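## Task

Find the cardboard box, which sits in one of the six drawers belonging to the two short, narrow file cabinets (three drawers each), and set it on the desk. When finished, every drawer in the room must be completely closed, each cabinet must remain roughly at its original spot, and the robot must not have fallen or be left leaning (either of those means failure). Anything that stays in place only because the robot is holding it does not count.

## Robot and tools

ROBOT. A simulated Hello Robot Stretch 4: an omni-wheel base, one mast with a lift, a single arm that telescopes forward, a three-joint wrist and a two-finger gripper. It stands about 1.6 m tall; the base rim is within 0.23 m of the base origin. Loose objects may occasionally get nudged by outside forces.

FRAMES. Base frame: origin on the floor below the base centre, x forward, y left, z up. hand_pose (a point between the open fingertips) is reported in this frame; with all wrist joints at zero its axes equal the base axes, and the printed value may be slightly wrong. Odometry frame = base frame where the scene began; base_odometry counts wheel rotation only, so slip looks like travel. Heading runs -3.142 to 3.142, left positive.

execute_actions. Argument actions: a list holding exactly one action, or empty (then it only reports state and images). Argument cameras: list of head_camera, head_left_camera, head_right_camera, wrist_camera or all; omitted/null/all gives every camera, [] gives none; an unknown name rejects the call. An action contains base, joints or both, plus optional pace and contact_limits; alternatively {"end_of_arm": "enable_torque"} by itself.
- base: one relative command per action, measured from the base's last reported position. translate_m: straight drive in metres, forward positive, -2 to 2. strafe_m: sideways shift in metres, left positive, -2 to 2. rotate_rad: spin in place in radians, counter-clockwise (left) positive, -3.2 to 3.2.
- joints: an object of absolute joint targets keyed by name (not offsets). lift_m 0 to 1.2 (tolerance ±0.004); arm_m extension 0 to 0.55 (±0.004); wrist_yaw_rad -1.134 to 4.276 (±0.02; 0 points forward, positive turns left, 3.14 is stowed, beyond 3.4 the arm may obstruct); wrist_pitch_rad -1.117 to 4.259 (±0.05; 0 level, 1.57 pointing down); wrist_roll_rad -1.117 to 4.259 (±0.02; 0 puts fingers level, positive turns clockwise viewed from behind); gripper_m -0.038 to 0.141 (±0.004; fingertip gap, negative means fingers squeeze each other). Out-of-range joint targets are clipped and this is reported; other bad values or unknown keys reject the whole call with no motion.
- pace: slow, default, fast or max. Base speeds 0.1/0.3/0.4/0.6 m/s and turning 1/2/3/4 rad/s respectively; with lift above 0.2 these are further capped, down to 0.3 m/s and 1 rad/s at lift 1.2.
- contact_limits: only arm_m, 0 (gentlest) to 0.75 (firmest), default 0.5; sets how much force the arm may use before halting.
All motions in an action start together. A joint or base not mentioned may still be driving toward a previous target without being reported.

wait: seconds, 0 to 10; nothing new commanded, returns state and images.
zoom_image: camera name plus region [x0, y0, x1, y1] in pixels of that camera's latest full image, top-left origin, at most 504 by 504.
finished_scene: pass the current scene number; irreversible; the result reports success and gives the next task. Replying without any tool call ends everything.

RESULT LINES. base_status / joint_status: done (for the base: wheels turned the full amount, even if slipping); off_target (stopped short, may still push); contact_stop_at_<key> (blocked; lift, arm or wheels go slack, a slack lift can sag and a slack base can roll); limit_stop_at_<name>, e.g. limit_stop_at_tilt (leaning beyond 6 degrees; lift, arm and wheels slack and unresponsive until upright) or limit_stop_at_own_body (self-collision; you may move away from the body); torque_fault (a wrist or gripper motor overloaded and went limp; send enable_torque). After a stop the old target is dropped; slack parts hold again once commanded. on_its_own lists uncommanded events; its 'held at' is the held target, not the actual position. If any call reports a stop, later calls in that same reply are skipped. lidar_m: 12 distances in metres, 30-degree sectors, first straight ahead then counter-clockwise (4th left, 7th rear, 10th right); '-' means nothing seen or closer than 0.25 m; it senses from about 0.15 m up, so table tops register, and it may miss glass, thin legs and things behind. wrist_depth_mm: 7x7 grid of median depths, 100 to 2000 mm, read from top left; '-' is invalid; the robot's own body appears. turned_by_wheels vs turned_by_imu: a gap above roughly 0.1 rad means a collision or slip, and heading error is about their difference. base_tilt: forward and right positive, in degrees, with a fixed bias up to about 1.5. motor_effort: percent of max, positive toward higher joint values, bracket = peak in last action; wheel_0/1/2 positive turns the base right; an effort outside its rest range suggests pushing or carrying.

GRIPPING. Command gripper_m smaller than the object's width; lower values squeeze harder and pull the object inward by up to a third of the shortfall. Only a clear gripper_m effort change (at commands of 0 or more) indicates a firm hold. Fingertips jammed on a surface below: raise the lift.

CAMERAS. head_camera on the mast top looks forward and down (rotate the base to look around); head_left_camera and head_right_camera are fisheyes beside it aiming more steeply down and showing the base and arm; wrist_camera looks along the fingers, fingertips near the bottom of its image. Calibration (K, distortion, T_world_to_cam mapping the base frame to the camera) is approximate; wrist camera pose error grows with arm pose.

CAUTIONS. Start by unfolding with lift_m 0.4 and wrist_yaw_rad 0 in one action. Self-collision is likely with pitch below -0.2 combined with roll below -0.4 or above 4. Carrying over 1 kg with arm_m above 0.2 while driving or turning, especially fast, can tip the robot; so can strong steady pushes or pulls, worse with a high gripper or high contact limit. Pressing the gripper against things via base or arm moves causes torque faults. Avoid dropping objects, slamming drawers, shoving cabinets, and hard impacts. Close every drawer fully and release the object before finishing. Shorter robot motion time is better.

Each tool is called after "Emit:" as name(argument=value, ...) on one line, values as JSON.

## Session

Emit:
execute_actions(actions=[])

Scene clock: 0.00 s.
base_odometry: x=+0.000 y=+0.000 heading=+0.000 (m, m, rad; odometry frame)
turned_by_wheels: +0.000 (rad since the last result)
turned_by_imu: +0.000 (rad since the last result)
base_tilt: forward=-0.3 right=-0.1 (deg)
lidar_m: 1.17 1.31 1.77 1.76 1.95 2.08 1.49 2.34 2.21 2.45 2.02 1.66
base_status: not commanded
joint_positions: lift_m=+0.205 arm_m=-0.003 wrist_yaw_rad=+3.080 wrist_pitch_rad=-0.014 wrist_roll_rad=-0.009 gripper_m=+0.057
joint_status: not commanded
motor_effort: lift_m=+20 arm_m=-1 wrist_yaw_rad=+1 wrist_pitch_rad=-9 wrist_roll_rad=+0 gripper_m=+0 wheel_0=+0 wheel_1=-1 wheel_2=+0 (%)
hand_pose: x=-0.1143 y=+0.1050 z=+0.3871 quat_wxyz=(+0.031, +0.007, -0.005, +0.999) (m; base frame)
wrist_depth_mm: - 142 - - - - - / - 141 - - - - - / - 128 208 - - - - / 107 140 252 1708 - - - / 138 - - 1708 - - - / 1708 1756 213 1661 211 1537 1499 / 1160 1078 1008 160 1042 976 1008
pictures: head_camera, head_left_camera, head_right_camera, wrist_camera
camera_calibration (this result's frames):
wrist_camera: T_world_to_cam=[[0.056665, 0.998319, -0.0121859, -0.0866439], [-0.0513632, -0.00927438, -0.998637, 0.447487], [-0.997071, 0.0572137, 0.0507513, 0.082867], [0, 0, 0, 1]] pos_world=[0.110518, 0.0859073, 0.441616]
Images, in order (width x height): head_camera 420x560, head_left_camera 420x672, head_right_camera 420x672, wrist_camera 616x392.

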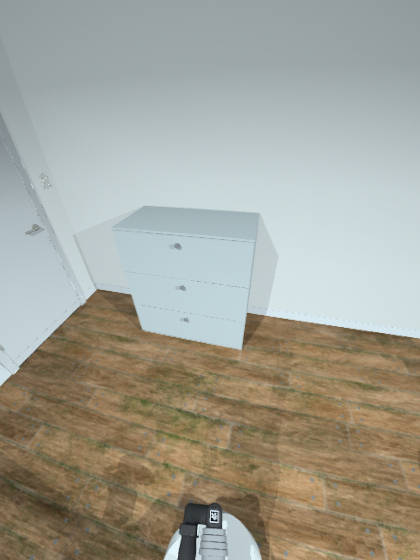

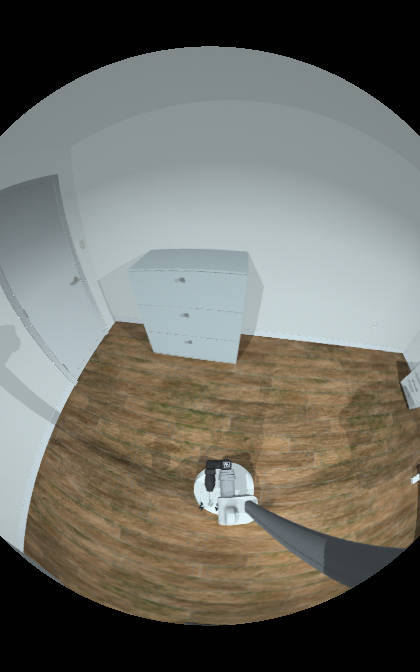

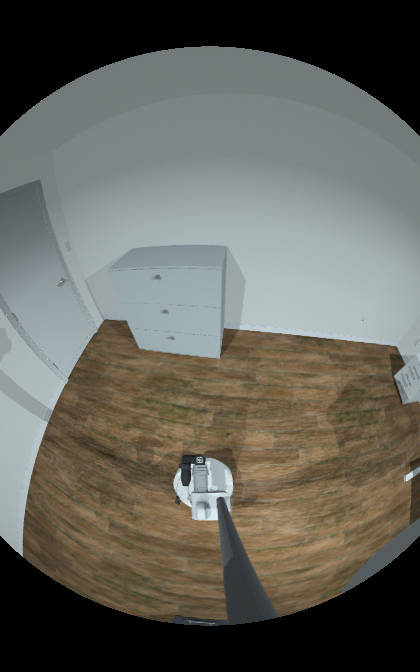

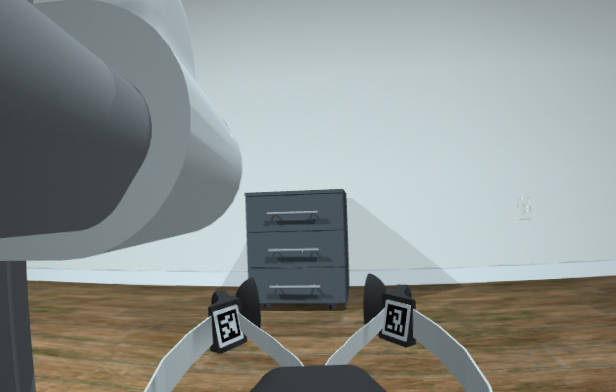

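Emit:
execute_actions(actions=[{"base":{"rotate_rad":2.87},"joints":{"lift_m":0.4,"wrist_yaw_rad":0,"wrist_roll_rad":1.57,"gripper_m":0.1}}], cameras=[])

Emit:
execute_actions(actions=[{"base":{"translate_m":0.6},"joints":{"lift_m":0.25,"arm_m":0.12}}], cameras=["head_camera","wrist_camera"])

Scene clock: 5.17 s.
base_odometry: x=+0.000 y=+0.000 heading=+2.870 (m, m, rad; odometry frame)
turned_by_wheels: +2.870 (rad since the last result)
turned_by_imu: +2.940 (rad since the last result)
base_tilt: forward=-0.3 right=-0.1 (deg)
lidar_m: 1.48 1.53 2.29 2.16 2.46 1.72 1.16 1.19 1.86 1.77 1.82 2.21
base_status: done
joint_positions: lift_m=+0.400 arm_m=-0.003 wrist_yaw_rad=+0.000 wrist_pitch_rad=-0.014 wrist_roll_rad=+1.570 gripper_m=+0.100
joint_status: all done
motor_effort: lift_m=+21(24) arm_m=-1(1) wrist_yaw_rad=+0(5) wrist_pitch_rad=-8(7) wrist_roll_rad=+1(6) gripper_m=-1(4) wheel_0=-2(7) wheel_1=-1(4) wheel_2=+0(8) (%)
hand_pose: x=+0.4568 y=-0.0873 z=+0.5823 quat_wxyz=(+0.707, +0.707, -0.005, +0.005) (m; base frame)
wrist_depth_mm: 1983 1983 1983 1921 1983 1138 788 / 1921 1921 1921 1983 1921 1160 820 / 1921 1921 1921 1921 1921 1205 831 / 1921 1921 1921 1921 1921 1205 842 / 1921 1863 1921 1863 1499 1229 854 / 1863 1863 216 1863 221 1138 842 / 1808 1863 1863 155 1308 1060 842
pictures: none
No camera images: the call's "cameras" was empty. Leave "cameras" out to get every camera's image.

Scene clock: 8.67 s.
base_odometry: x=-0.578 y=+0.161 heading=+2.870 (m, m, rad; odometry frame)
turned_by_wheels: +0.000 (rad since the last result)
turned_by_imu: +0.000 (rad since the last result)
base_tilt: forward=-0.3 right=-0.1 (deg)
lidar_m: 0.88 0.90 1.99 2.19 2.71 2.39 1.77 1.84 1.86 1.72 1.74 1.55
base_status: done
joint_positions: lift_m=+0.250 arm_m=+0.119 wrist_yaw_rad=+0.000 wrist_pitch_rad=-0.014 wrist_roll_rad=+1.570 gripper_m=+0.100
joint_status: all done
motor_effort: lift_m=+19(23) arm_m=+4(7) wrist_yaw_rad=+1(0) wrist_pitch_rad=-8(8) wrist_roll_rad=+0(0) gripper_m=-3(1) wheel_0=+0(6) wheel_1=-1(6) wheel_2=+0(13) (%)
hand_pose: x=+0.5786 y=-0.0874 z=+0.4324 quat_wxyz=(+0.707, +0.707, -0.005, +0.005) (m; base frame)
wrist_depth_mm: 1182 1182 1205 1182 1205 831 603 / 1182 1182 1160 1182 1182 866 603 / 1182 1160 1160 1182 1160 866 615 / 1160 1160 1160 1160 1138 891 621 / 1138 1138 1138 1160 1138 904 621 / 1118 1118 216 759 221 627 609 / 1118 1118 1138 155 569 569 569
pictures: head_camera, wrist_camera
camera_calibration (this result's frames):
wrist_camera: T_world_to_cam=[[0.0190321, 0.0206281, -0.999606, 0.430033], [0.0360386, 0.999123, 0.0213043, 0.123115], [0.999169, -0.0364299, 0.018272, -0.366771], [0, 0, 0, 1]] pos_world=[0.353845, -0.14524, 0.433943]
Images, in order (width x height): head_camera 420x560, wrist_camera 616x392.

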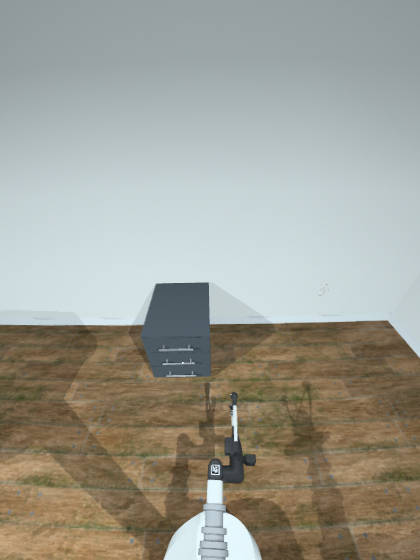

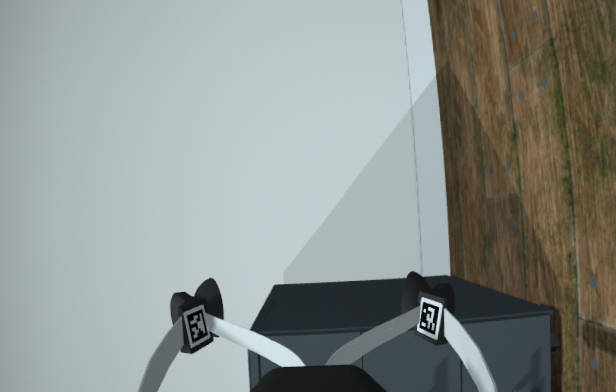

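Emit:
execute_actions(actions=[{"base":{"rotate_rad":0.04}}], cameras=[])

Emit:
execute_actions(actions=[{"base":{"strafe_m":0.29},"joints":{"arm_m":0.25}}], cameras=["wrist_camera"])

Scene clock: 10.57 s.
base_odometry: x=-0.578 y=+0.161 heading=+2.910 (m, m, rad; odometry frame)
turned_by_wheels: +0.040 (rad since the last result)
turned_by_imu: +0.042 (rad since the last result)
base_tilt: forward=-0.3 right=-0.1 (deg)
lidar_m: 0.87 0.90 2.07 2.17 2.71 2.35 1.77 1.84 1.85 1.72 1.78 1.52
base_status: done
joint_positions: lift_m=+0.250 arm_m=+0.119 wrist_yaw_rad=+0.000 wrist_pitch_rad=-0.014 wrist_roll_rad=+1.570 gripper_m=+0.100
joint_status: not commanded
motor_effort: lift_m=+20(19) arm_m=+5(5) wrist_yaw_rad=+1(1) wrist_pitch_rad=-9(7) wrist_roll_rad=+0(0) gripper_m=-5(1) wheel_0=+0(5) wheel_1=+0(3) wheel_2=+1(3) (%)
hand_pose: x=+0.5786 y=-0.0874 z=+0.4324 quat_wxyz=(+0.707, +0.707, -0.005, +0.005) (m; base frame)
wrist_depth_mm: 1138 1160 1160 1160 1160 831 603 / 1160 1138 1160 1160 1160 854 597 / 1138 1138 1160 1182 1138 866 615 / 1138 1138 1138 1138 1160 891 621 / 1118 1138 1160 1138 1138 831 627 / 1118 1138 216 585 220 574 574 / 1118 1118 1138 155 569 569 569
pictures: none
No camera images: the call's "cameras" was empty. Leave "cameras" out to get every camera's image.

Scene clock: 12.87 s.
base_odometry: x=-0.645 y=-0.121 heading=+2.910 (m, m, rad; odometry frame)
turned_by_wheels: +0.000 (rad since the last result)
turned_by_imu: +0.000 (rad since the last result)
base_tilt: forward=-0.3 right=-0.1 (deg)
lidar_m: 0.87 1.50 1.98 1.89 2.46 2.36 1.81 1.82 2.14 2.02 2.10 0.96
base_status: done
joint_positions: lift_m=+0.250 arm_m=+0.249 wrist_yaw_rad=+0.000 wrist_pitch_rad=-0.014 wrist_roll_rad=+1.570 gripper_m=+0.100
joint_status: all done
motor_effort: lift_m=+20(19) arm_m=+4(6) wrist_yaw_rad=+1(2) wrist_pitch_rad=-8(8) wrist_roll_rad=+0(0) gripper_m=-3(4) wheel_0=+0(8) wheel_1=-1(8) wheel_2=+0(2) (%)
hand_pose: x=+0.7086 y=-0.0874 z=+0.4324 quat_wxyz=(+0.707, +0.707, -0.005, +0.005) (m; base frame)
wrist_depth_mm: 1025 1025 1025 1008 1025 831 609 / 1008 1025 1025 1042 1025 732 549 / 1025 1025 452 442 442 442 449 / 991 1008 442 439 442 439 439 / 1008 1008 1008 436 439 439 439 / 991 1008 216 433 220 436 436 / 976 991 430 155 430 433 433
pictures: wrist_camera
camera_calibration (this result's frames):
wrist_camera: T_world_to_cam=[[0.0190527, 0.0206395, -0.999605, 0.427552], [0.0360318, 0.999123, 0.0213163, 0.118429], [0.999169, -0.0364237, 0.0182923, -0.496642], [0, 0, 0, 1]] pos_world=[0.483816, -0.145239, 0.433943]
Images, in order (width x height): wrist_camera 616x392.

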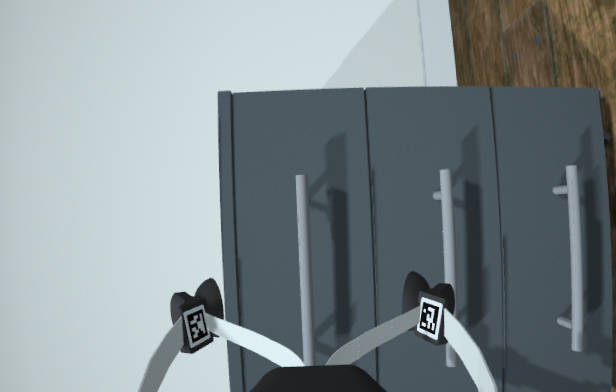

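Emit:
execute_actions(actions=[{"joints":{"arm_m":0.432,"lift_m":0.258},"contact_limits":{"arm_m":0.2}}], cameras=["wrist_camera"])

Emit:
execute_actions(actions=[{"joints":{"gripper_m":-0.02}}], cameras=[])

Emit:
execute_actions(actions=[{"joints":{"arm_m":0.17},"pace":"slow"}], cameras=["head_camera"])

Scene clock: 17.27 s.
base_odometry: x=-0.645 y=-0.121 heading=+2.910 (m, m, rad; odometry frame)
turned_by_wheels: +0.000 (rad since the last result)
turned_by_imu: +0.002 (rad since the last result)
base_tilt: forward=-0.3 right=-0.1 (deg)
lidar_m: 0.87 1.48 1.98 1.86 2.47 2.36 1.80 1.87 2.15 2.01 2.09 0.95
base_status: not commanded
joint_positions: lift_m=+0.258 arm_m=+0.431 wrist_yaw_rad=+0.000 wrist_pitch_rad=-0.014 wrist_roll_rad=+1.570 gripper_m=+0.100
joint_status: all done
motor_effort: lift_m=+23(27) arm_m=+4(4) wrist_yaw_rad=+1(2) wrist_pitch_rad=-7(8) wrist_roll_rad=-1(0) gripper_m=+2(1) wheel_0=+0(1) wheel_1=-1(1) wheel_2=+0(0) (%)
contact_limits: arm_m 0.2
hand_pose: x=+0.8906 y=-0.0874 z=+0.4402 quat_wxyz=(+0.707, +0.707, -0.005, +0.005) (m; base frame)
wrist_depth_mm: 831 831 260 260 262 263 - / 831 831 258 259 259 260 262 / 820 831 256 257 258 259 259 / 820 820 255 256 257 257 250 / 820 809 254 254 254 255 255 / 809 820 216 253 221 253 254 / 809 798 250 155 252 252 -
pictures: wrist_camera
camera_calibration (this result's frames):
wrist_camera: T_world_to_cam=[[0.0190734, 0.0206451, -0.999605, 0.431811], [0.0360198, 0.999124, 0.0213225, 0.111711], [0.999169, -0.0364123, 0.0183131, -0.678648], [0, 0, 0, 1]] pos_world=[0.665825, -0.145239, 0.441686]
Images, in order (width x height): wrist_camera 616x392.

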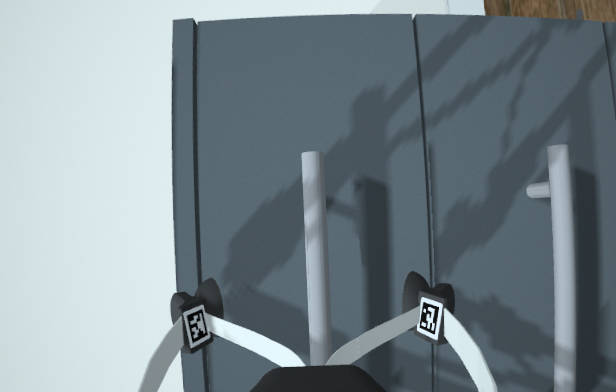

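Scene clock: 19.20 s.
base_odometry: x=-0.645 y=-0.121 heading=+2.910 (m, m, rad; odometry frame)
turned_by_wheels: +0.000 (rad since the last result)
turned_by_imu: +0.001 (rad since the last result)
base_tilt: forward=-0.2 right=-0.1 (deg)
lidar_m: 0.86 1.52 1.98 1.89 2.43 2.36 1.80 1.84 2.15 2.00 2.06 0.91
base_status: not commanded
joint_positions: lift_m=+0.258 arm_m=+0.431 wrist_yaw_rad=+0.001 wrist_pitch_rad=-0.011 wrist_roll_rad=+1.570 gripper_m=-0.019
joint_status: all done
motor_effort: lift_m=+23(23) arm_m=+3(5) wrist_yaw_rad=-2(2) wrist_pitch_rad=-17(18) wrist_roll_rad=+0(1) gripper_m=-16(16) wheel_0=+0(0) wheel_1=-1(1) wheel_2=+0(0) (%)
hand_pose: x=+0.8909 y=-0.0872 z=+0.4392 quat_wxyz=(+0.707, +0.707, -0.004, +0.004) (m; base frame)
wrist_depth_mm: 831 820 255 255 256 263 - / 831 831 253 254 255 260 262 / 831 820 252 252 253 259 259 / 809 820 250 251 252 257 235 / 809 820 249 249 250 256 256 / 809 809 248 210 207 254 255 / 809 809 180 210 246 252 -
pictures: none
No camera images: the call's "cameras" was empty. Leave "cameras" out to get every camera's image.

Scene clock: 23.10 s.
base_odometry: x=-0.645 y=-0.121 heading=+2.909 (m, m, rad; odometry frame)
turned_by_wheels: -0.001 (rad since the last result)
turned_by_imu: +0.001 (rad since the last result)
base_tilt: forward=-0.3 right=-0.1 (deg)
lidar_m: 0.61 1.52 1.98 1.89 2.45 2.36 1.80 1.82 2.13 1.99 2.08 0.66
base_status: not commanded
joint_positions: lift_m=+0.258 arm_m=+0.171 wrist_yaw_rad=-0.007 wrist_pitch_rad=-0.011 wrist_roll_rad=+1.570 gripper_m=-0.019
joint_status: all done
on_its_own: wrist_yaw_rad is at rest, and its effort (+22) is outside its rest range (-13 to +13)
motor_effort: lift_m=+23(23) arm_m=-5(5) wrist_yaw_rad=+22(22) wrist_pitch_rad=-19(18) wrist_roll_rad=+0(0) gripper_m=-19(24) wheel_0=-5(4) wheel_1=-1(1) wheel_2=-2(2) (%)
hand_pose: x=+0.6296 y=-0.0896 z=+0.4391 quat_wxyz=(+0.707, +0.707, -0.006, +0.001) (m; base frame)
wrist_depth_mm: 1118 1118 257 257 258 831 609 / 1098 1118 255 255 257 866 603 / 1078 1078 252 253 254 530 530 / 1078 1078 250 251 252 525 525 / 1060 1078 249 249 250 521 521 / 1060 1060 246 207 206 517 521 / 1060 1060 180 208 245 508 517
pictures: head_camera
Images, in order (width x height): head_camera 420x560.

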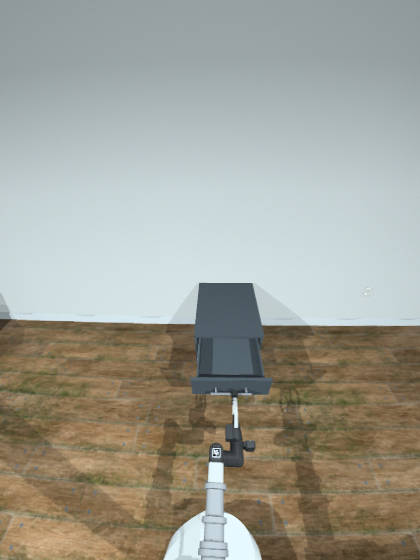

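Emit:
execute_actions(actions=[{"joints":{"arm_m":0.441},"pace":"slow"}], cameras=[])

Emit:
execute_actions(actions=[{"joints":{"gripper_m":0.1}}], cameras=[])

Emit:
execute_actions(actions=[{"joints":{"arm_m":0.34}}], cameras=[])

Emit:
execute_actions(actions=[{"joints":{"lift_m":0.1}}], cameras=[])

Emit:
execute_actions(actions=[{"joints":{"arm_m":0.432},"contact_limits":{"arm_m":0.2}}], cameras=["wrist_camera"])

Emit:
execute_actions(actions=[{"joints":{"gripper_m":-0.02}}], cameras=[])

Emit:
execute_actions(actions=[{"joints":{"arm_m":0.17},"pace":"slow"}], cameras=["head_camera"])

Scene clock: 41.03 s.
base_odometry: x=-0.645 y=-0.121 heading=+2.910 (m, m, rad; odometry frame)
turned_by_wheels: +0.001 (rad since the last result)
turned_by_imu: +0.004 (rad since the last result)
base_tilt: forward=-0.3 right=-0.2 (deg)
lidar_m: 0.85 1.51 1.98 1.88 2.45 2.34 1.81 1.86 2.13 2.02 2.09 0.96
base_status: not commanded
joint_positions: lift_m=+0.258 arm_m=+0.440 wrist_yaw_rad=+0.000 wrist_pitch_rad=-0.011 wrist_roll_rad=+1.570 gripper_m=-0.020
joint_status: all done
motor_effort: lift_m=+23(23) arm_m=+6(6) wrist_yaw_rad=+2(24) wrist_pitch_rad=-17(19) wrist_roll_rad=+0(0) gripper_m=-15(15) wheel_0=-1(5) wheel_1=+1(1) wheel_2=+0(3) (%)
hand_pose: x=+0.8992 y=-0.0875 z=+0.4392 quat_wxyz=(+0.707, +0.707, -0.004, +0.004) (m; base frame)
wrist_depth_mm: 820 820 252 253 253 254 - / 820 820 251 251 252 252 254 / 809 809 249 249 250 251 252 / 798 820 247 247 248 250 246 / 798 809 245 245 247 247 248 / 809 788 242 206 210 246 247 / 798 798 179 206 243 243 -
pictures: none
No camera images: the call's "cameras" was empty. Leave "cameras" out to get every camera's image.

Scene clock: 42.97 s.
base_odometry: x=-0.645 y=-0.121 heading=+2.910 (m, m, rad; odometry frame)
turned_by_wheels: +0.000 (rad since the last result)
turned_by_imu: +0.001 (rad since the last result)
base_tilt: forward=-0.3 right=-0.1 (deg)
lidar_m: 0.85 1.52 1.99 1.88 2.48 2.36 1.82 1.86 2.15 2.02 2.07 0.96
base_status: not commanded
joint_positions: lift_m=+0.258 arm_m=+0.440 wrist_yaw_rad=-0.001 wrist_pitch_rad=-0.011 wrist_roll_rad=+1.570 gripper_m=+0.100
joint_status: all done
motor_effort: lift_m=+23(22) arm_m=+5(6) wrist_yaw_rad=+4(4) wrist_pitch_rad=-17(17) wrist_roll_rad=+0(0) gripper_m=+3(13) wheel_0=-1(1) wheel_1=+1(1) wheel_2=+0(0) (%)
hand_pose: x=+0.8995 y=-0.0877 z=+0.4393 quat_wxyz=(+0.707, +0.707, -0.004, +0.004) (m; base frame)
wrist_depth_mm: 820 831 252 253 253 255 - / 820 820 251 251 251 253 254 / 809 809 248 249 250 251 251 / 809 820 248 247 248 249 245 / 798 809 245 245 247 248 248 / 809 798 218 244 224 245 247 / 798 809 241 159 243 244 -
pictures: none
No camera images: the call's "cameras" was empty. Leave "cameras" out to get every camera's image.

Scene clock: 44.27 s.
base_odometry: x=-0.645 y=-0.121 heading=+2.910 (m, m, rad; odometry frame)
turned_by_wheels: +0.000 (rad since the last result)
turned_by_imu: +0.001 (rad since the last result)
base_tilt: forward=-0.3 right=-0.1 (deg)
lidar_m: 0.86 1.51 1.96 1.88 2.47 2.36 1.80 1.86 2.15 2.00 2.08 0.95
base_status: not commanded
joint_positions: lift_m=+0.258 arm_m=+0.341 wrist_yaw_rad=+0.000 wrist_pitch_rad=-0.014 wrist_roll_rad=+1.570 gripper_m=+0.100
joint_status: all done
motor_effort: lift_m=+22(23) arm_m=-4(0) wrist_yaw_rad=+1(4) wrist_pitch_rad=-9(16) wrist_roll_rad=+0(0) gripper_m=-1(4) wheel_0=-1(1) wheel_1=+1(1) wheel_2=+0(0) (%)
hand_pose: x=+0.8002 y=-0.0874 z=+0.4401 quat_wxyz=(+0.707, +0.707, -0.005, +0.005) (m; base frame)
wrist_depth_mm: 917 917 931 931 917 854 615 / 931 904 349 351 351 355 355 / 904 931 347 349 351 351 351 / 904 917 347 347 349 347 347 / 904 904 343 343 345 347 345 / 891 904 216 343 220 343 343 / 904 891 340 155 342 342 343
pictures: none
No camera images: the call's "cameras" was empty. Leave "cameras" out to get every camera's image.

Scene clock: 46.00 s.
base_odometry: x=-0.645 y=-0.121 heading=+2.910 (m, m, rad; odometry frame)
turned_by_wheels: +0.000 (rad since the last result)
turned_by_imu: +0.001 (rad since the last result)
base_tilt: forward=-0.3 right=-0.1 (deg)
lidar_m: 0.86 1.51 1.98 1.89 2.47 2.36 1.79 1.84 2.16 2.01 2.09 0.94
base_status: not commanded
joint_positions: lift_m=+0.100 arm_m=+0.341 wrist_yaw_rad=+0.000 wrist_pitch_rad=-0.014 wrist_roll_rad=+1.570 gripper_m=+0.100
joint_status: all done
motor_effort: lift_m=+18(20) arm_m=-4(4) wrist_yaw_rad=+1(1) wrist_pitch_rad=-8(9) wrist_roll_rad=+0(0) gripper_m=+1(2) wheel_0=-1(2) wheel_1=+1(1) wheel_2=+0(0) (%)
hand_pose: x=+0.8002 y=-0.0874 z=+0.2825 quat_wxyz=(+0.707, +0.707, -0.005, +0.005) (m; base frame)
wrist_depth_mm: 931 917 931 931 917 539 389 / 917 349 349 351 353 351 375 / 347 347 349 349 351 351 379 / 345 345 345 347 349 347 364 / 343 343 345 345 347 347 349 / 342 340 216 343 220 343 345 / 340 338 340 155 342 340 343
pictures: none
No camera images: the call's "cameras" was empty. Leave "cameras" out to get every camera's image.

Scene clock: 47.23 s.
base_odometry: x=-0.645 y=-0.121 heading=+2.910 (m, m, rad; odometry frame)
turned_by_wheels: +0.000 (rad since the last result)
turned_by_imu: +0.000 (rad since the last result)
base_tilt: forward=-0.3 right=-0.1 (deg)
lidar_m: 0.86 1.51 1.98 1.89 2.46 2.36 1.81 1.84 2.14 2.01 2.06 0.95
base_status: not commanded
joint_positions: lift_m=+0.100 arm_m=+0.431 wrist_yaw_rad=+0.000 wrist_pitch_rad=-0.014 wrist_roll_rad=+1.570 gripper_m=+0.100
joint_status: all done
motor_effort: lift_m=+18(18) arm_m=+5(8) wrist_yaw_rad=+1(2) wrist_pitch_rad=-9(8) wrist_roll_rad=+0(0) gripper_m=+2(1) wheel_0=-1(1) wheel_1=+0(0) wheel_2=+0(0) (%)
contact_limits: arm_m 0.2
hand_pose: x=+0.8906 y=-0.0874 z=+0.2825 quat_wxyz=(+0.707, +0.707, -0.005, +0.005) (m; base frame)
wrist_depth_mm: 259 259 260 262 262 262 - / 257 258 259 259 260 260 260 / 256 256 257 258 258 259 259 / 253 255 256 256 256 257 229 / 252 253 254 254 255 255 256 / 250 252 216 253 221 254 254 / 232 250 250 155 252 253 -
pictures: wrist_camera
camera_calibration (this result's frames):
wrist_camera: T_world_to_cam=[[0.0188141, 0.0206449, -0.99961, 0.27443], [0.0360531, 0.999123, 0.0213134, 0.115053], [0.999173, -0.03644, 0.0180532, -0.675702], [0, 0, 0, 1]] pos_world=[0.665832, -0.14524, 0.28407]
Images, in order (width x height): wrist_camera 616x392.

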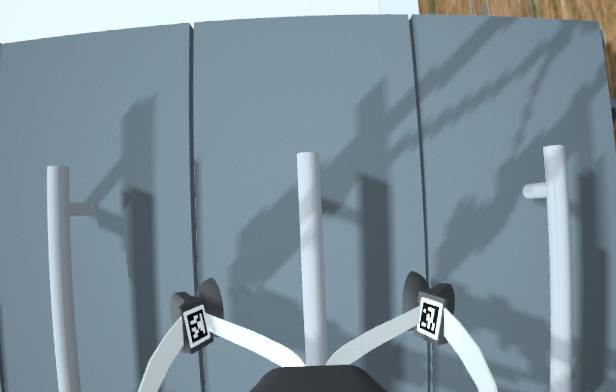

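Scene clock: 49.17 s.
base_odometry: x=-0.645 y=-0.121 heading=+2.910 (m, m, rad; odometry frame)
turned_by_wheels: +0.000 (rad since the last result)
turned_by_imu: +0.001 (rad since the last result)
base_tilt: forward=-0.3 right=-0.1 (deg)
lidar_m: 0.85 1.51 1.98 1.89 2.46 2.37 1.81 1.86 2.15 2.01 2.07 0.95
base_status: not commanded
joint_positions: lift_m=+0.100 arm_m=+0.431 wrist_yaw_rad=+0.001 wrist_pitch_rad=-0.013 wrist_roll_rad=+1.570 gripper_m=-0.019
joint_status: all done
motor_effort: lift_m=+18(18) arm_m=+3(4) wrist_yaw_rad=-2(2) wrist_pitch_rad=-10(11) wrist_roll_rad=+0(0) gripper_m=-17(16) wheel_0=-1(1) wheel_1=+1(1) wheel_2=+1(1) (%)
hand_pose: x=+0.8909 y=-0.0871 z=+0.2823 quat_wxyz=(+0.707, +0.707, -0.004, +0.005) (m; base frame)
wrist_depth_mm: 259 258 256 256 257 263 - / 257 258 254 254 255 262 262 / 255 256 252 253 254 258 259 / 253 254 250 251 252 257 227 / 252 252 249 249 251 256 255 / 250 251 248 210 197 254 254 / 232 249 179 209 246 252 -
pictures: none
No camera images: the call's "cameras" was empty. Leave "cameras" out to get every camera's image.

Scene clock: 53.07 s.
base_odometry: x=-0.645 y=-0.121 heading=+2.909 (m, m, rad; odometry frame)
turned_by_wheels: -0.001 (rad since the last result)
turned_by_imu: +0.001 (rad since the last result)
base_tilt: forward=-0.3 right=-0.1 (deg)
lidar_m: 0.58 1.51 1.97 1.89 2.48 2.38 1.80 1.85 2.14 2.02 2.07 0.67
base_status: not commanded
joint_positions: lift_m=+0.100 arm_m=+0.171 wrist_yaw_rad=-0.008 wrist_pitch_rad=-0.013 wrist_roll_rad=+1.570 gripper_m=-0.019
joint_status: all done
on_its_own: wrist_yaw_rad is at rest, and its effort (+23) is outside its rest range (-13 to +13)
motor_effort: lift_m=+18(18) arm_m=-5(8) wrist_yaw_rad=+23(23) wrist_pitch_rad=-13(13) wrist_roll_rad=+0(0) gripper_m=-16(19) wheel_0=-5(4) wheel_1=-1(1) wheel_2=-2(2) (%)
hand_pose: x=+0.6296 y=-0.0896 z=+0.2821 quat_wxyz=(+0.707, +0.707, -0.007, +0.002) (m; base frame)
wrist_depth_mm: 1118 1118 258 258 259 535 387 / 1098 1118 255 257 257 549 397 / 1078 1098 253 254 255 525 402 / 1078 521 251 251 253 525 399 / 1078 517 249 250 250 517 413 / 1060 512 246 208 196 517 415 / 1078 1060 179 208 245 462 410
pictures: head_camera
Images, in order (width x height): head_camera 420x560.

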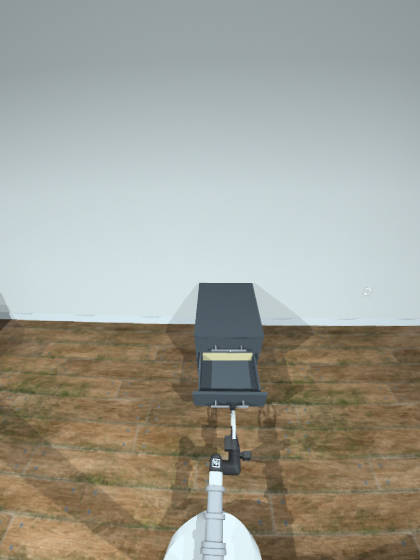

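Emit:
execute_actions(actions=[{"joints":{"arm_m":0.441},"pace":"slow"}], cameras=[])

Emit:
execute_actions(actions=[{"joints":{"gripper_m":0.1}}], cameras=[])

Emit:
execute_actions(actions=[{"joints":{"arm_m":0.34}}], cameras=[])

Emit:
execute_actions(actions=[{"joints":{"lift_m":0.04,"wrist_pitch_rad":0.3,"gripper_m":0.06}}], cameras=[])

Emit:
execute_actions(actions=[{"joints":{"arm_m":0.43},"contact_limits":{"arm_m":0.2}}], cameras=["wrist_camera"])

Emit:
execute_actions(actions=[{"joints":{"gripper_m":-0.02}}], cameras=[])

Emit:
execute_actions(actions=[{"joints":{"arm_m":0.17},"pace":"slow"}], cameras=["head_camera"])

Scene clock: 62.67 s.
base_odometry: x=-0.645 y=-0.121 heading=+2.910 (m, m, rad; odometry frame)
turned_by_wheels: +0.001 (rad since the last result)
turned_by_imu: +0.004 (rad since the last result)
base_tilt: forward=-0.3 right=-0.1 (deg)
lidar_m: 0.86 1.51 1.98 1.87 2.46 2.37 1.79 1.82 2.14 2.01 2.08 0.93
base_status: not commanded
joint_positions: lift_m=+0.100 arm_m=+0.440 wrist_yaw_rad=+0.000 wrist_pitch_rad=-0.013 wrist_roll_rad=+1.570 gripper_m=-0.020
joint_status: all done
motor_effort: lift_m=+18(18) arm_m=+7(9) wrist_yaw_rad=+2(24) wrist_pitch_rad=-11(13) wrist_roll_rad=+0(0) gripper_m=-16(19) wheel_0=-1(4) wheel_1=+1(1) wheel_2=-1(3) (%)
hand_pose: x=+0.8992 y=-0.0876 z=+0.2822 quat_wxyz=(+0.707, +0.707, -0.005, +0.004) (m; base frame)
wrist_depth_mm: 250 251 252 253 253 254 - / 248 249 250 251 252 253 253 / 247 248 248 249 250 251 252 / 244 247 248 247 248 249 245 / 243 244 246 245 247 248 248 / 241 243 244 208 203 245 247 / 240 241 179 202 244 244 -
pictures: none
No camera images: the call's "cameras" was empty. Leave "cameras" out to get every camera's image.

Scene clock: 64.60 s.
base_odometry: x=-0.645 y=-0.121 heading=+2.910 (m, m, rad; odometry frame)
turned_by_wheels: +0.000 (rad since the last result)
turned_by_imu: +0.001 (rad since the last result)
base_tilt: forward=-0.3 right=-0.1 (deg)
lidar_m: 0.85 1.52 1.97 1.86 2.48 2.37 1.81 1.82 2.16 2.01 2.08 0.94
base_status: not commanded
joint_positions: lift_m=+0.100 arm_m=+0.440 wrist_yaw_rad=-0.001 wrist_pitch_rad=-0.011 wrist_roll_rad=+1.570 gripper_m=+0.100
joint_status: all done
motor_effort: lift_m=+19(19) arm_m=+5(7) wrist_yaw_rad=+4(4) wrist_pitch_rad=-15(16) wrist_roll_rad=+1(0) gripper_m=-1(12) wheel_0=-1(1) wheel_1=+1(1) wheel_2=+0(0) (%)
hand_pose: x=+0.8995 y=-0.0877 z=+0.2817 quat_wxyz=(+0.707, +0.707, -0.004, +0.004) (m; base frame)
wrist_depth_mm: 250 251 252 252 253 255 - / 248 250 251 251 252 252 253 / 246 247 249 250 250 251 252 / 244 246 247 247 248 250 240 / 243 245 245 246 246 247 249 / 242 243 215 244 222 246 247 / 223 241 242 157 243 244 -
pictures: none
No camera images: the call's "cameras" was empty. Leave "cameras" out to get every camera's image.

Scene clock: 65.90 s.
base_odometry: x=-0.645 y=-0.121 heading=+2.910 (m, m, rad; odometry frame)
turned_by_wheels: +0.000 (rad since the last result)
turned_by_imu: +0.001 (rad since the last result)
base_tilt: forward=-0.2 right=-0.1 (deg)
lidar_m: 0.86 1.51 1.99 1.88 2.46 2.36 1.79 1.84 2.15 2.00 2.08 0.95
base_status: not commanded
joint_positions: lift_m=+0.100 arm_m=+0.341 wrist_yaw_rad=+0.000 wrist_pitch_rad=-0.014 wrist_roll_rad=+1.570 gripper_m=+0.100
joint_status: all done
motor_effort: lift_m=+19(19) arm_m=-5(6) wrist_yaw_rad=+1(4) wrist_pitch_rad=-8(16) wrist_roll_rad=-1(0) gripper_m=-1(1) wheel_0=-1(1) wheel_1=+1(1) wheel_2=+0(0) (%)
hand_pose: x=+0.8002 y=-0.0874 z=+0.2824 quat_wxyz=(+0.707, +0.707, -0.005, +0.005) (m; base frame)
wrist_depth_mm: 917 931 931 931 904 535 389 / 904 349 351 351 353 353 373 / 347 349 349 349 351 351 382 / 345 345 347 345 349 347 366 / 343 343 343 345 347 347 347 / 342 340 216 343 220 345 345 / 340 338 340 155 342 342 345
pictures: none
No camera images: the call's "cameras" was empty. Leave "cameras" out to get every camera's image.

Scene clock: 67.13 s.
base_odometry: x=-0.645 y=-0.121 heading=+2.910 (m, m, rad; odometry frame)
turned_by_wheels: +0.000 (rad since the last result)
turned_by_imu: +0.000 (rad since the last result)
base_tilt: forward=-0.3 right=-0.1 (deg)
lidar_m: 0.87 1.52 1.97 1.88 2.43 2.36 1.79 1.83 2.15 2.01 2.11 0.94
base_status: not commanded
joint_positions: lift_m=+0.040 arm_m=+0.341 wrist_yaw_rad=+0.000 wrist_pitch_rad=+0.302 wrist_roll_rad=+1.570 gripper_m=+0.060
joint_status: all done
motor_effort: lift_m=+18(18) arm_m=-4(4) wrist_yaw_rad=+1(1) wrist_pitch_rad=-5(6) wrist_roll_rad=+0(0) gripper_m=-2(1) wheel_0=-1(1) wheel_1=+1(1) wheel_2=+0(0) (%)
hand_pose: x=+0.7871 y=-0.0874 z=+0.1327 quat_wxyz=(+0.699, +0.699, +0.106, -0.106) (m; base frame)
wrist_depth_mm: 798 842 904 585 351 248 - / 303 324 353 379 357 251 207 / 301 324 345 375 362 254 211 / 296 319 347 370 364 256 211 / 294 317 343 366 368 257 212 / 291 314 215 364 213 256 211 / 289 309 330 159 340 234 -
pictures: none
No camera images: the call's "cameras" was empty. Leave "cameras" out to get every camera's image.

Scene clock: 68.37 s.
base_odometry: x=-0.645 y=-0.121 heading=+2.910 (m, m, rad; odometry frame)
turned_by_wheels: +0.000 (rad since the last result)
turned_by_imu: +0.000 (rad since the last result)
base_tilt: forward=-0.3 right=-0.1 (deg)
lidar_m: 0.86 1.52 1.97 1.88 2.47 2.35 1.81 1.84 2.15 2.01 2.09 0.95
base_status: not commanded
joint_positions: lift_m=+0.040 arm_m=+0.429 wrist_yaw_rad=+0.000 wrist_pitch_rad=+0.302 wrist_roll_rad=+1.570 gripper_m=+0.060
joint_status: all done
motor_effort: lift_m=+18(18) arm_m=+4(2) wrist_yaw_rad=+1(1) wrist_pitch_rad=-7(7) wrist_roll_rad=+0(0) gripper_m=+0(1) wheel_0=-1(1) wheel_1=+0(1) wheel_2=+0(0) (%)
contact_limits: arm_m 0.2
hand_pose: x=+0.8756 y=-0.0874 z=+0.1326 quat_wxyz=(+0.699, +0.699, +0.106, -0.106) (m; base frame)
wrist_depth_mm: 227 242 266 290 330 247 - / 226 242 263 281 319 250 208 / 224 240 260 278 306 254 210 / 223 238 258 270 309 255 211 / 221 236 256 268 310 256 212 / 215 235 215 266 214 256 211 / 204 229 247 160 289 232 -
pictures: wrist_camera
camera_calibration (this result's frames):
wrist_camera: T_world_to_cam=[[-0.29285, 0.0206313, -0.955936, 0.391978], [0.040894, 0.999123, 0.00903556, 0.116181], [0.955283, -0.0364459, -0.293437, -0.578237], [0, 0, 0, 1]] pos_world=[0.66242, -0.145241, 0.20398]
Images, in order (width x height): wrist_camera 616x392.

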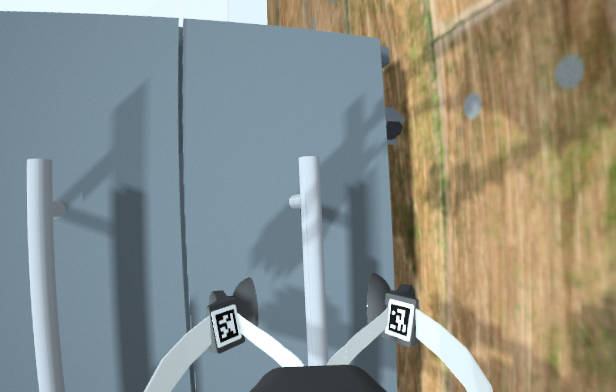

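Scene clock: 69.90 s.
base_odometry: x=-0.645 y=-0.121 heading=+2.910 (m, m, rad; odometry frame)
turned_by_wheels: +0.000 (rad since the last result)
turned_by_imu: +0.001 (rad since the last result)
base_tilt: forward=-0.3 right=-0.1 (deg)
lidar_m: 0.87 1.51 1.96 1.89 2.45 2.36 1.82 1.82 2.12 1.99 2.07 0.96
base_status: not commanded
joint_positions: lift_m=+0.040 arm_m=+0.429 wrist_yaw_rad=+0.000 wrist_pitch_rad=+0.302 wrist_roll_rad=+1.570 gripper_m=-0.020
joint_status: all done
motor_effort: lift_m=+18(18) arm_m=+5(4) wrist_yaw_rad=+2(4) wrist_pitch_rad=-7(11) wrist_roll_rad=+0(0) gripper_m=-16(12) wheel_0=-1(1) wheel_1=+0(1) wheel_2=+0(0) (%)
hand_pose: x=+0.8755 y=-0.0875 z=+0.1325 quat_wxyz=(+0.699, +0.699, +0.106, -0.107) (m; base frame)
wrist_depth_mm: 228 242 267 291 330 247 - / 227 242 260 281 319 251 206 / 225 239 262 279 306 253 210 / 223 237 259 271 310 255 211 / 221 236 257 267 310 256 212 / 220 235 249 203 291 257 211 / 204 230 173 186 282 232 -
pictures: none
No camera images: the call's "cameras" was empty. Leave "cameras" out to get every camera's image.

Scene clock: 73.77 s.
base_odometry: x=-0.645 y=-0.121 heading=+2.910 (m, m, rad; odometry frame)
turned_by_wheels: +0.000 (rad since the last result)
turned_by_imu: +0.002 (rad since the last result)
base_tilt: forward=-0.3 right=-0.1 (deg)
lidar_m: 0.87 1.52 1.99 1.88 2.45 2.35 1.81 1.85 2.14 2.01 2.08 0.94
base_status: not commanded
joint_positions: lift_m=+0.040 arm_m=+0.171 wrist_yaw_rad=+0.000 wrist_pitch_rad=+0.302 wrist_roll_rad=+1.570 gripper_m=-0.020
joint_status: all done
motor_effort: lift_m=+18(18) arm_m=-4(4) wrist_yaw_rad=+1(3) wrist_pitch_rad=-8(8) wrist_roll_rad=+0(0) gripper_m=-14(12) wheel_0=-1(2) wheel_1=+1(1) wheel_2=+0(0) (%)
hand_pose: x=+0.6171 y=-0.0874 z=+0.1325 quat_wxyz=(+0.699, +0.699, +0.107, -0.106) (m; base frame)
wrist_depth_mm: 960 1008 1078 591 353 248 - / 946 1008 1078 597 357 252 209 / 455 480 517 544 362 255 211 / 452 477 508 539 366 256 213 / 445 473 508 539 368 258 213 / 439 469 496 204 312 257 213 / 436 455 173 186 320 235 -
pictures: head_camera
Images, in order (width x height): head_camera 420x560.

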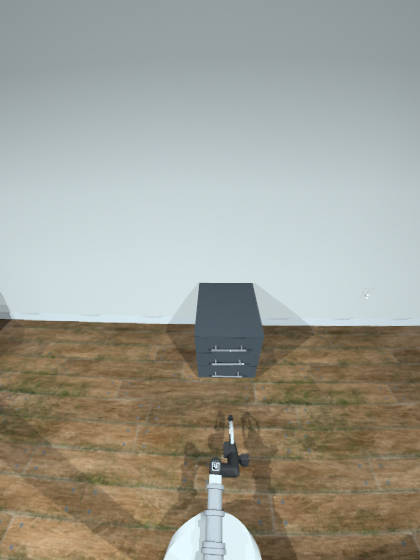

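Emit:
execute_actions(actions=[{"joints":{"arm_m":0.35,"gripper_m":0.05}}], cameras=[])

Emit:
execute_actions(actions=[{"joints":{"arm_m":0.442},"contact_limits":{"arm_m":0.3}}], cameras=[])

Emit:
execute_actions(actions=[{"joints":{"gripper_m":-0.02}}], cameras=[])

Emit:
execute_actions(actions=[{"joints":{"arm_m":0.18},"pace":"slow"}], cameras=["head_camera"])

Scene clock: 77.50 s.
base_odometry: x=-0.645 y=-0.121 heading=+2.910 (m, m, rad; odometry frame)
turned_by_wheels: +0.000 (rad since the last result)
turned_by_imu: +0.001 (rad since the last result)
base_tilt: forward=-0.3 right=-0.1 (deg)
lidar_m: 0.87 1.49 1.96 1.87 2.46 2.37 1.79 1.84 2.13 2.00 2.09 0.96
base_status: not commanded
joint_positions: lift_m=+0.040 arm_m=+0.349 wrist_yaw_rad=+0.000 wrist_pitch_rad=+0.302 wrist_roll_rad=+1.570 gripper_m=+0.050
joint_status: all done
motor_effort: lift_m=+18(18) arm_m=+4(0) wrist_yaw_rad=+1(2) wrist_pitch_rad=-7(8) wrist_roll_rad=+0(1) gripper_m=+0(14) wheel_0=-1(1) wheel_1=+1(1) wheel_2=+0(0) (%)
hand_pose: x=+0.7955 y=-0.0874 z=+0.1325 quat_wxyz=(+0.699, +0.699, +0.107, -0.106) (m; base frame)
wrist_depth_mm: 798 842 917 585 351 248 - / 297 314 340 370 355 251 208 / 293 314 338 366 362 253 210 / 285 312 338 359 366 255 212 / 285 310 336 357 368 256 212 / 285 306 220 355 210 256 212 / 282 301 320 163 347 235 -
pictures: none
No camera images: the call's "cameras" was empty. Leave "cameras" out to get every camera's image.

Scene clock: 78.73 s.
base_odometry: x=-0.645 y=-0.121 heading=+2.910 (m, m, rad; odometry frame)
turned_by_wheels: +0.000 (rad since the last result)
turned_by_imu: +0.000 (rad since the last result)
base_tilt: forward=-0.3 right=-0.1 (deg)
lidar_m: 0.87 1.51 1.99 1.88 2.45 2.35 1.80 1.84 2.15 2.02 2.09 0.93
base_status: not commanded
joint_positions: lift_m=+0.040 arm_m=+0.441 wrist_yaw_rad=+0.000 wrist_pitch_rad=+0.302 wrist_roll_rad=+1.570 gripper_m=+0.050
joint_status: all done
motor_effort: lift_m=+18(18) arm_m=+4(10) wrist_yaw_rad=+1(2) wrist_pitch_rad=-8(7) wrist_roll_rad=+0(0) gripper_m=-4(2) wheel_0=-1(1) wheel_1=+1(1) wheel_2=+0(0) (%)
contact_limits: arm_m 0.3
hand_pose: x=+0.8875 y=-0.0874 z=+0.1325 quat_wxyz=(+0.699, +0.699, +0.107, -0.106) (m; base frame)
wrist_depth_mm: 217 231 252 272 315 248 - / 215 230 251 268 303 249 207 / 214 229 249 265 306 254 210 / 213 227 247 258 286 255 211 / 211 226 244 257 283 256 212 / 210 223 220 256 210 257 211 / 208 220 234 163 276 234 -
pictures: none
No camera images: the call's "cameras" was empty. Leave "cameras" out to get every camera's image.

Scene clock: 80.17 s.
base_odometry: x=-0.645 y=-0.121 heading=+2.910 (m, m, rad; odometry frame)
turned_by_wheels: +0.000 (rad since the last result)
turned_by_imu: +0.001 (rad since the last result)
base_tilt: forward=-0.3 right=-0.1 (deg)
lidar_m: 0.84 1.51 1.98 1.88 2.45 2.36 1.80 1.84 2.15 2.03 2.08 0.96
base_status: not commanded
joint_positions: lift_m=+0.040 arm_m=+0.441 wrist_yaw_rad=+0.001 wrist_pitch_rad=+0.307 wrist_roll_rad=+1.570 gripper_m=-0.019
joint_status: all done
motor_effort: lift_m=+19(20) arm_m=+4(4) wrist_yaw_rad=-1(1) wrist_pitch_rad=-21(20) wrist_roll_rad=+0(1) gripper_m=-18(20) wheel_0=-1(1) wheel_1=+1(1) wheel_2=+0(0) (%)
hand_pose: x=+0.8874 y=-0.0872 z=+0.1312 quat_wxyz=(+0.699, +0.698, +0.108, -0.108) (m; base frame)
wrist_depth_mm: 217 231 246 268 309 242 - / 216 229 245 266 296 246 204 / 213 229 244 263 300 248 206 / 212 227 242 253 301 251 207 / 211 224 240 253 281 251 208 / 209 224 236 209 207 251 208 / 208 218 178 213 272 220 -
pictures: none
No camera images: the call's "cameras" was empty. Leave "cameras" out to get every camera's image.

Scene clock: 84.07 s.
base_odometry: x=-0.645 y=-0.121 heading=+2.909 (m, m, rad; odometry frame)
turned_by_wheels: -0.001 (rad since the last result)
turned_by_imu: +0.001 (rad since the last result)
base_tilt: forward=-0.3 right=-0.1 (deg)
lidar_m: 0.60 1.50 1.97 1.88 2.47 2.36 1.83 1.86 2.16 2.01 2.09 0.65
base_status: not commanded
joint_positions: lift_m=+0.040 arm_m=+0.181 wrist_yaw_rad=-0.007 wrist_pitch_rad=+0.308 wrist_roll_rad=+1.570 gripper_m=-0.019
joint_status: all done
on_its_own: wrist_yaw_rad is at rest, and its effort (+21) is outside its rest range (-13 to +13); wrist_pitch_rad is at rest, and its effort (-24) is outside its rest range (-23 to +23)
motor_effort: lift_m=+20(20) arm_m=-5(5) wrist_yaw_rad=+21(21) wrist_pitch_rad=-24(24) wrist_roll_rad=+0(0) gripper_m=-19(23) wheel_0=-4(4) wheel_1=-1(1) wheel_2=-2(2) (%)
hand_pose: x=+0.6261 y=-0.0893 z=+0.1308 quat_wxyz=(+0.699, +0.699, +0.106, -0.111) (m; base frame)
wrist_depth_mm: 946 991 249 273 310 244 - / 931 1008 246 267 297 248 205 / 439 473 244 264 303 250 208 / 439 469 242 255 304 252 209 / 433 466 240 253 282 253 209 / 430 455 236 208 211 251 208 / 430 445 178 212 271 220 -
pictures: head_camera
Images, in order (width x height): head_camera 420x560.

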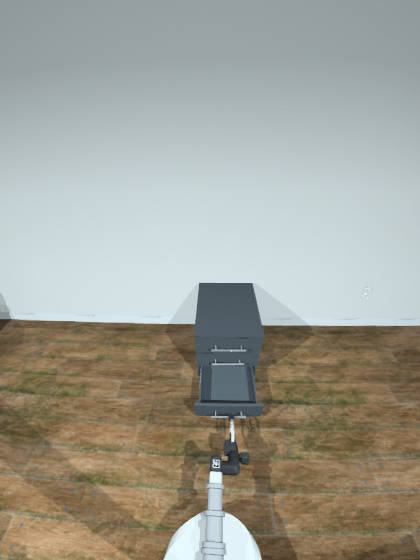

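Emit:
execute_actions(actions=[{"joints":{"arm_m":0.449},"pace":"slow"}], cameras=[])

Emit:
execute_actions(actions=[{"joints":{"gripper_m":0.06}}], cameras=[])

Emit:
execute_actions(actions=[{"joints":{"arm_m":0.15}}], cameras=["wrist_camera"])

Emit:
execute_actions(actions=[{"base":{"rotate_rad":1.55},"joints":{"lift_m":0.255,"arm_m":0.12,"wrist_pitch_rad":0,"gripper_m":0.1}}], cameras=["head_camera","head_left_camera"])

Scene clock: 90.20 s.
base_odometry: x=-0.645 y=-0.121 heading=+2.910 (m, m, rad; odometry frame)
turned_by_wheels: +0.001 (rad since the last result)
turned_by_imu: +0.003 (rad since the last result)
base_tilt: forward=-0.3 right=-0.1 (deg)
lidar_m: 0.86 1.51 1.99 1.88 2.45 2.36 1.81 1.86 2.13 2.02 2.09 0.94
base_status: not commanded
joint_positions: lift_m=+0.040 arm_m=+0.448 wrist_yaw_rad=-0.001 wrist_pitch_rad=+0.308 wrist_roll_rad=+1.570 gripper_m=-0.020
joint_status: all done
on_its_own: wrist_pitch_rad is at rest, and its effort (-24) is outside its rest range (-23 to +23)
motor_effort: lift_m=+20(20) arm_m=+7(5) wrist_yaw_rad=+3(23) wrist_pitch_rad=-24(24) wrist_roll_rad=+1(0) gripper_m=-13(17) wheel_0=+0(5) wheel_1=+1(1) wheel_2=+0(3) (%)
hand_pose: x=+0.8936 y=-0.0876 z=+0.1309 quat_wxyz=(+0.699, +0.698, +0.108, -0.109) (m; base frame)
wrist_depth_mm: 211 226 244 264 307 242 - / 210 224 242 263 296 246 204 / 209 223 240 259 301 249 206 / 208 221 238 251 279 250 208 / 206 220 236 249 277 252 208 / 204 218 233 216 214 251 208 / 203 213 178 216 266 154 -
pictures: none
No camera images: the call's "cameras" was empty. Leave "cameras" out to get every camera's image.

Scene clock: 91.73 s.
base_odometry: x=-0.645 y=-0.121 heading=+2.910 (m, m, rad; odometry frame)
turned_by_wheels: +0.000 (rad since the last result)
turned_by_imu: +0.001 (rad since the last result)
base_tilt: forward=-0.3 right=-0.1 (deg)
lidar_m: 0.85 1.50 1.99 1.88 2.44 2.36 1.82 1.85 2.15 2.01 2.09 0.94
base_status: not commanded
joint_positions: lift_m=+0.040 arm_m=+0.448 wrist_yaw_rad=+0.000 wrist_pitch_rad=+0.305 wrist_roll_rad=+1.570 gripper_m=+0.060
joint_status: all done
motor_effort: lift_m=+20(20) arm_m=+5(7) wrist_yaw_rad=+2(4) wrist_pitch_rad=-15(26) wrist_roll_rad=+0(0) gripper_m=-2(15) wheel_0=+0(0) wheel_1=+1(1) wheel_2=+0(1) (%)
hand_pose: x=+0.8942 y=-0.0876 z=+0.1316 quat_wxyz=(+0.699, +0.699, +0.107, -0.108) (m; base frame)
wrist_depth_mm: 211 225 243 264 309 244 - / 210 223 242 260 298 248 205 / 208 223 239 258 282 251 208 / 207 221 238 251 278 252 208 / 205 219 237 252 276 253 209 / 204 217 225 248 213 254 209 / 202 215 228 156 270 231 -
pictures: none
No camera images: the call's "cameras" was empty. Leave "cameras" out to get every camera's image.

Scene clock: 93.73 s.
base_odometry: x=-0.645 y=-0.121 heading=+2.910 (m, m, rad; odometry frame)
turned_by_wheels: +0.000 (rad since the last result)
turned_by_imu: +0.001 (rad since the last result)
base_tilt: forward=-0.3 right=-0.1 (deg)
lidar_m: 0.87 1.52 1.99 1.88 2.45 2.38 1.80 1.84 2.14 2.01 2.09 0.96
base_status: not commanded
joint_positions: lift_m=+0.040 arm_m=+0.151 wrist_yaw_rad=+0.000 wrist_pitch_rad=+0.303 wrist_roll_rad=+1.570 gripper_m=+0.060
joint_status: all done
motor_effort: lift_m=+20(20) arm_m=-4(8) wrist_yaw_rad=+1(2) wrist_pitch_rad=-8(15) wrist_roll_rad=+0(0) gripper_m=-3(3) wheel_0=+0(0) wheel_1=+1(1) wheel_2=+0(0) (%)
hand_pose: x=+0.5971 y=-0.0874 z=+0.1323 quat_wxyz=(+0.699, +0.699, +0.107, -0.107) (m; base frame)
wrist_depth_mm: 960 1042 1098 591 353 248 - / 960 1042 1098 597 359 251 208 / 466 500 530 559 362 255 211 / 462 492 525 554 366 257 213 / 459 488 525 559 366 257 213 / 455 488 215 554 213 257 212 / 455 477 508 160 340 234 -
pictures: wrist_camera
camera_calibration (this result's frames):
wrist_camera: T_world_to_cam=[[-0.29335, 0.0206702, -0.955782, 0.310415], [0.0410316, 0.999117, 0.00901393, 0.127529], [0.955124, -0.036573, -0.293939, -0.312135], [0, 0, 0, 1]] pos_world=[0.383956, -0.145249, 0.203791]
Images, in order (width x height): wrist_camera 616x392.

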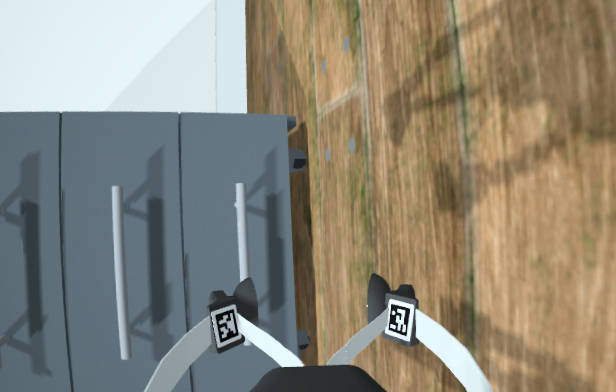

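Scene clock: 95.77 s.
base_odometry: x=-0.645 y=-0.121 heading=-1.823 (m, m, rad; odometry frame)
turned_by_wheels: +1.550 (rad since the last result)
turned_by_imu: +1.588 (rad since the last result)
base_tilt: forward=-0.3 right=-0.1 (deg)
lidar_m: 1.88 2.46 2.36 1.82 1.85 2.12 2.03 2.08 0.96 0.88 1.50 2.02
base_status: done
joint_positions: lift_m=+0.255 arm_m=+0.121 wrist_yaw_rad=+0.000 wrist_pitch_rad=+0.003 wrist_roll_rad=+1.570 gripper_m=+0.100
joint_status: all done
motor_effort: lift_m=+23(25) arm_m=-4(6) wrist_yaw_rad=+0(0) wrist_pitch_rad=-9(12) wrist_roll_rad=+1(0) gripper_m=+0(4) wheel_0=+1(7) wheel_1=-2(6) wheel_2=+2(5) (%)
hand_pose: x=+0.5802 y=-0.0874 z=+0.4322 quat_wxyz=(+0.707, +0.707, +0.001, -0.001) (m; base frame)
wrist_depth_mm: - - - - 1499 820 597 / - - - - 1618 842 591 / - - - - 1661 854 609 / - - - - 1661 878 615 / - - - - 1708 891 621 / - - 216 - 221 809 615 / - - - 155 1576 759 634
pictures: head_camera, head_left_camera
Images, in order (width x height): head_camera 420x560, head_left_camera 420x672.

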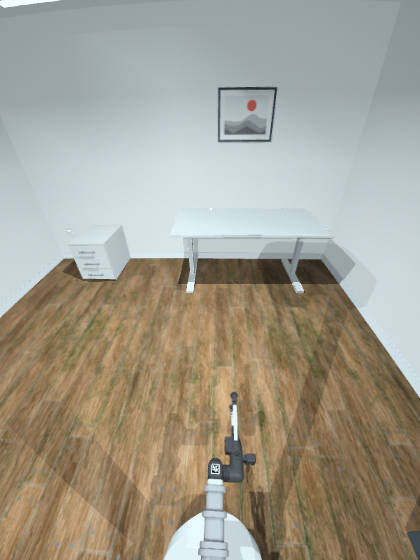

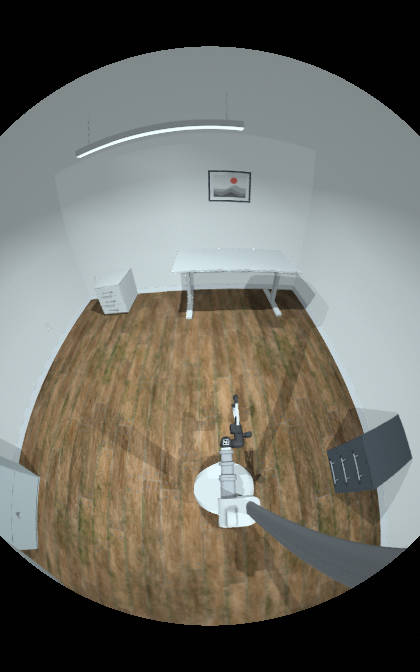

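Emit:
execute_actions(actions=[{"base":{"translate_m":1.1},"pace":"fast"}], cameras=[])

Emit:
execute_actions(actions=[{"base":{"strafe_m":1.55},"pace":"fast"}], cameras=["wrist_camera"])

Scene clock: 102.03 s.
base_odometry: x=-0.919 y=-1.186 heading=-1.823 (m, m, rad; odometry frame)
turned_by_wheels: +0.000 (rad since the last result)
turned_by_imu: +0.001 (rad since the last result)
base_tilt: forward=-0.3 right=-0.1 (deg)
lidar_m: 0.76 0.81 1.60 2.26 2.28 2.51 3.18 1.32 1.35 1.43 1.18 0.81
base_status: done
joint_positions: lift_m=+0.255 arm_m=+0.121 wrist_yaw_rad=+0.000 wrist_pitch_rad=+0.003 wrist_roll_rad=+1.570 gripper_m=+0.100
joint_status: not commanded
motor_effort: lift_m=+22(23) arm_m=-4(4) wrist_yaw_rad=+0(0) wrist_pitch_rad=-8(10) wrist_roll_rad=+0(0) gripper_m=+1(2) wheel_0=+1(9) wheel_1=-1(6) wheel_2=+0(12) (%)
hand_pose: x=+0.5802 y=-0.0874 z=+0.4322 quat_wxyz=(+0.707, +0.707, +0.001, -0.001) (m; base frame)
wrist_depth_mm: 854 609 1281 1281 1281 809 597 / 1255 609 1281 1255 1281 831 591 / 1255 609 1255 1255 1281 854 603 / 1229 603 1255 1255 1281 866 615 / 1229 597 1255 1255 1255 866 609 / 1229 569 216 1255 222 809 615 / 1205 488 878 155 1229 768 627
pictures: none
No camera images: the call's "cameras" was empty. Leave "cameras" out to get every camera's image.

Scene clock: 107.13 s.
base_odometry: x=+0.582 y=-1.574 heading=-1.823 (m, m, rad; odometry frame)
turned_by_wheels: +0.000 (rad since the last result)
turned_by_imu: -0.005 (rad since the last result)
base_tilt: forward=-0.3 right=-0.1 (deg)
lidar_m: 0.94 1.06 0.74 0.72 0.74 1.03 1.44 3.28 2.66 3.01 1.35 1.03
base_status: done
joint_positions: lift_m=+0.255 arm_m=+0.121 wrist_yaw_rad=+0.000 wrist_pitch_rad=+0.003 wrist_roll_rad=+1.570 gripper_m=+0.100
joint_status: not commanded
motor_effort: lift_m=+22(22) arm_m=-4(4) wrist_yaw_rad=+0(1) wrist_pitch_rad=-10(9) wrist_roll_rad=+0(0) gripper_m=-1(0) wheel_0=+2(12) wheel_1=-1(10) wheel_2=-1(3) (%)
hand_pose: x=+0.5802 y=-0.0874 z=+0.4322 quat_wxyz=(+0.707, +0.707, +0.001, -0.001) (m; base frame)
wrist_depth_mm: 1229 1229 1255 1255 1255 809 597 / 1229 1229 1255 1255 1255 842 591 / 1229 1229 1229 640 647 654 609 / 1205 1205 1229 647 640 654 609 / 1205 1205 1229 640 640 640 615 / 1205 1182 216 627 221 640 615 / 1182 1182 1182 155 640 640 634
pictures: wrist_camera
camera_calibration (this result's frames):
wrist_camera: T_world_to_cam=[[0.00185835, 0.0206495, -0.999785, 0.439869], [0.0364204, 0.999122, 0.0207035, 0.123108], [0.999335, -0.0364511, 0.00110465, -0.360991], [0, 0, 0, 1]] pos_world=[0.35545, -0.145241, 0.437625]
Images, in order (width x height): wrist_camera 616x392.

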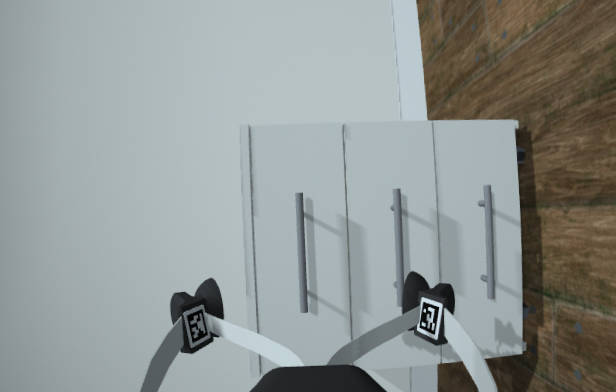

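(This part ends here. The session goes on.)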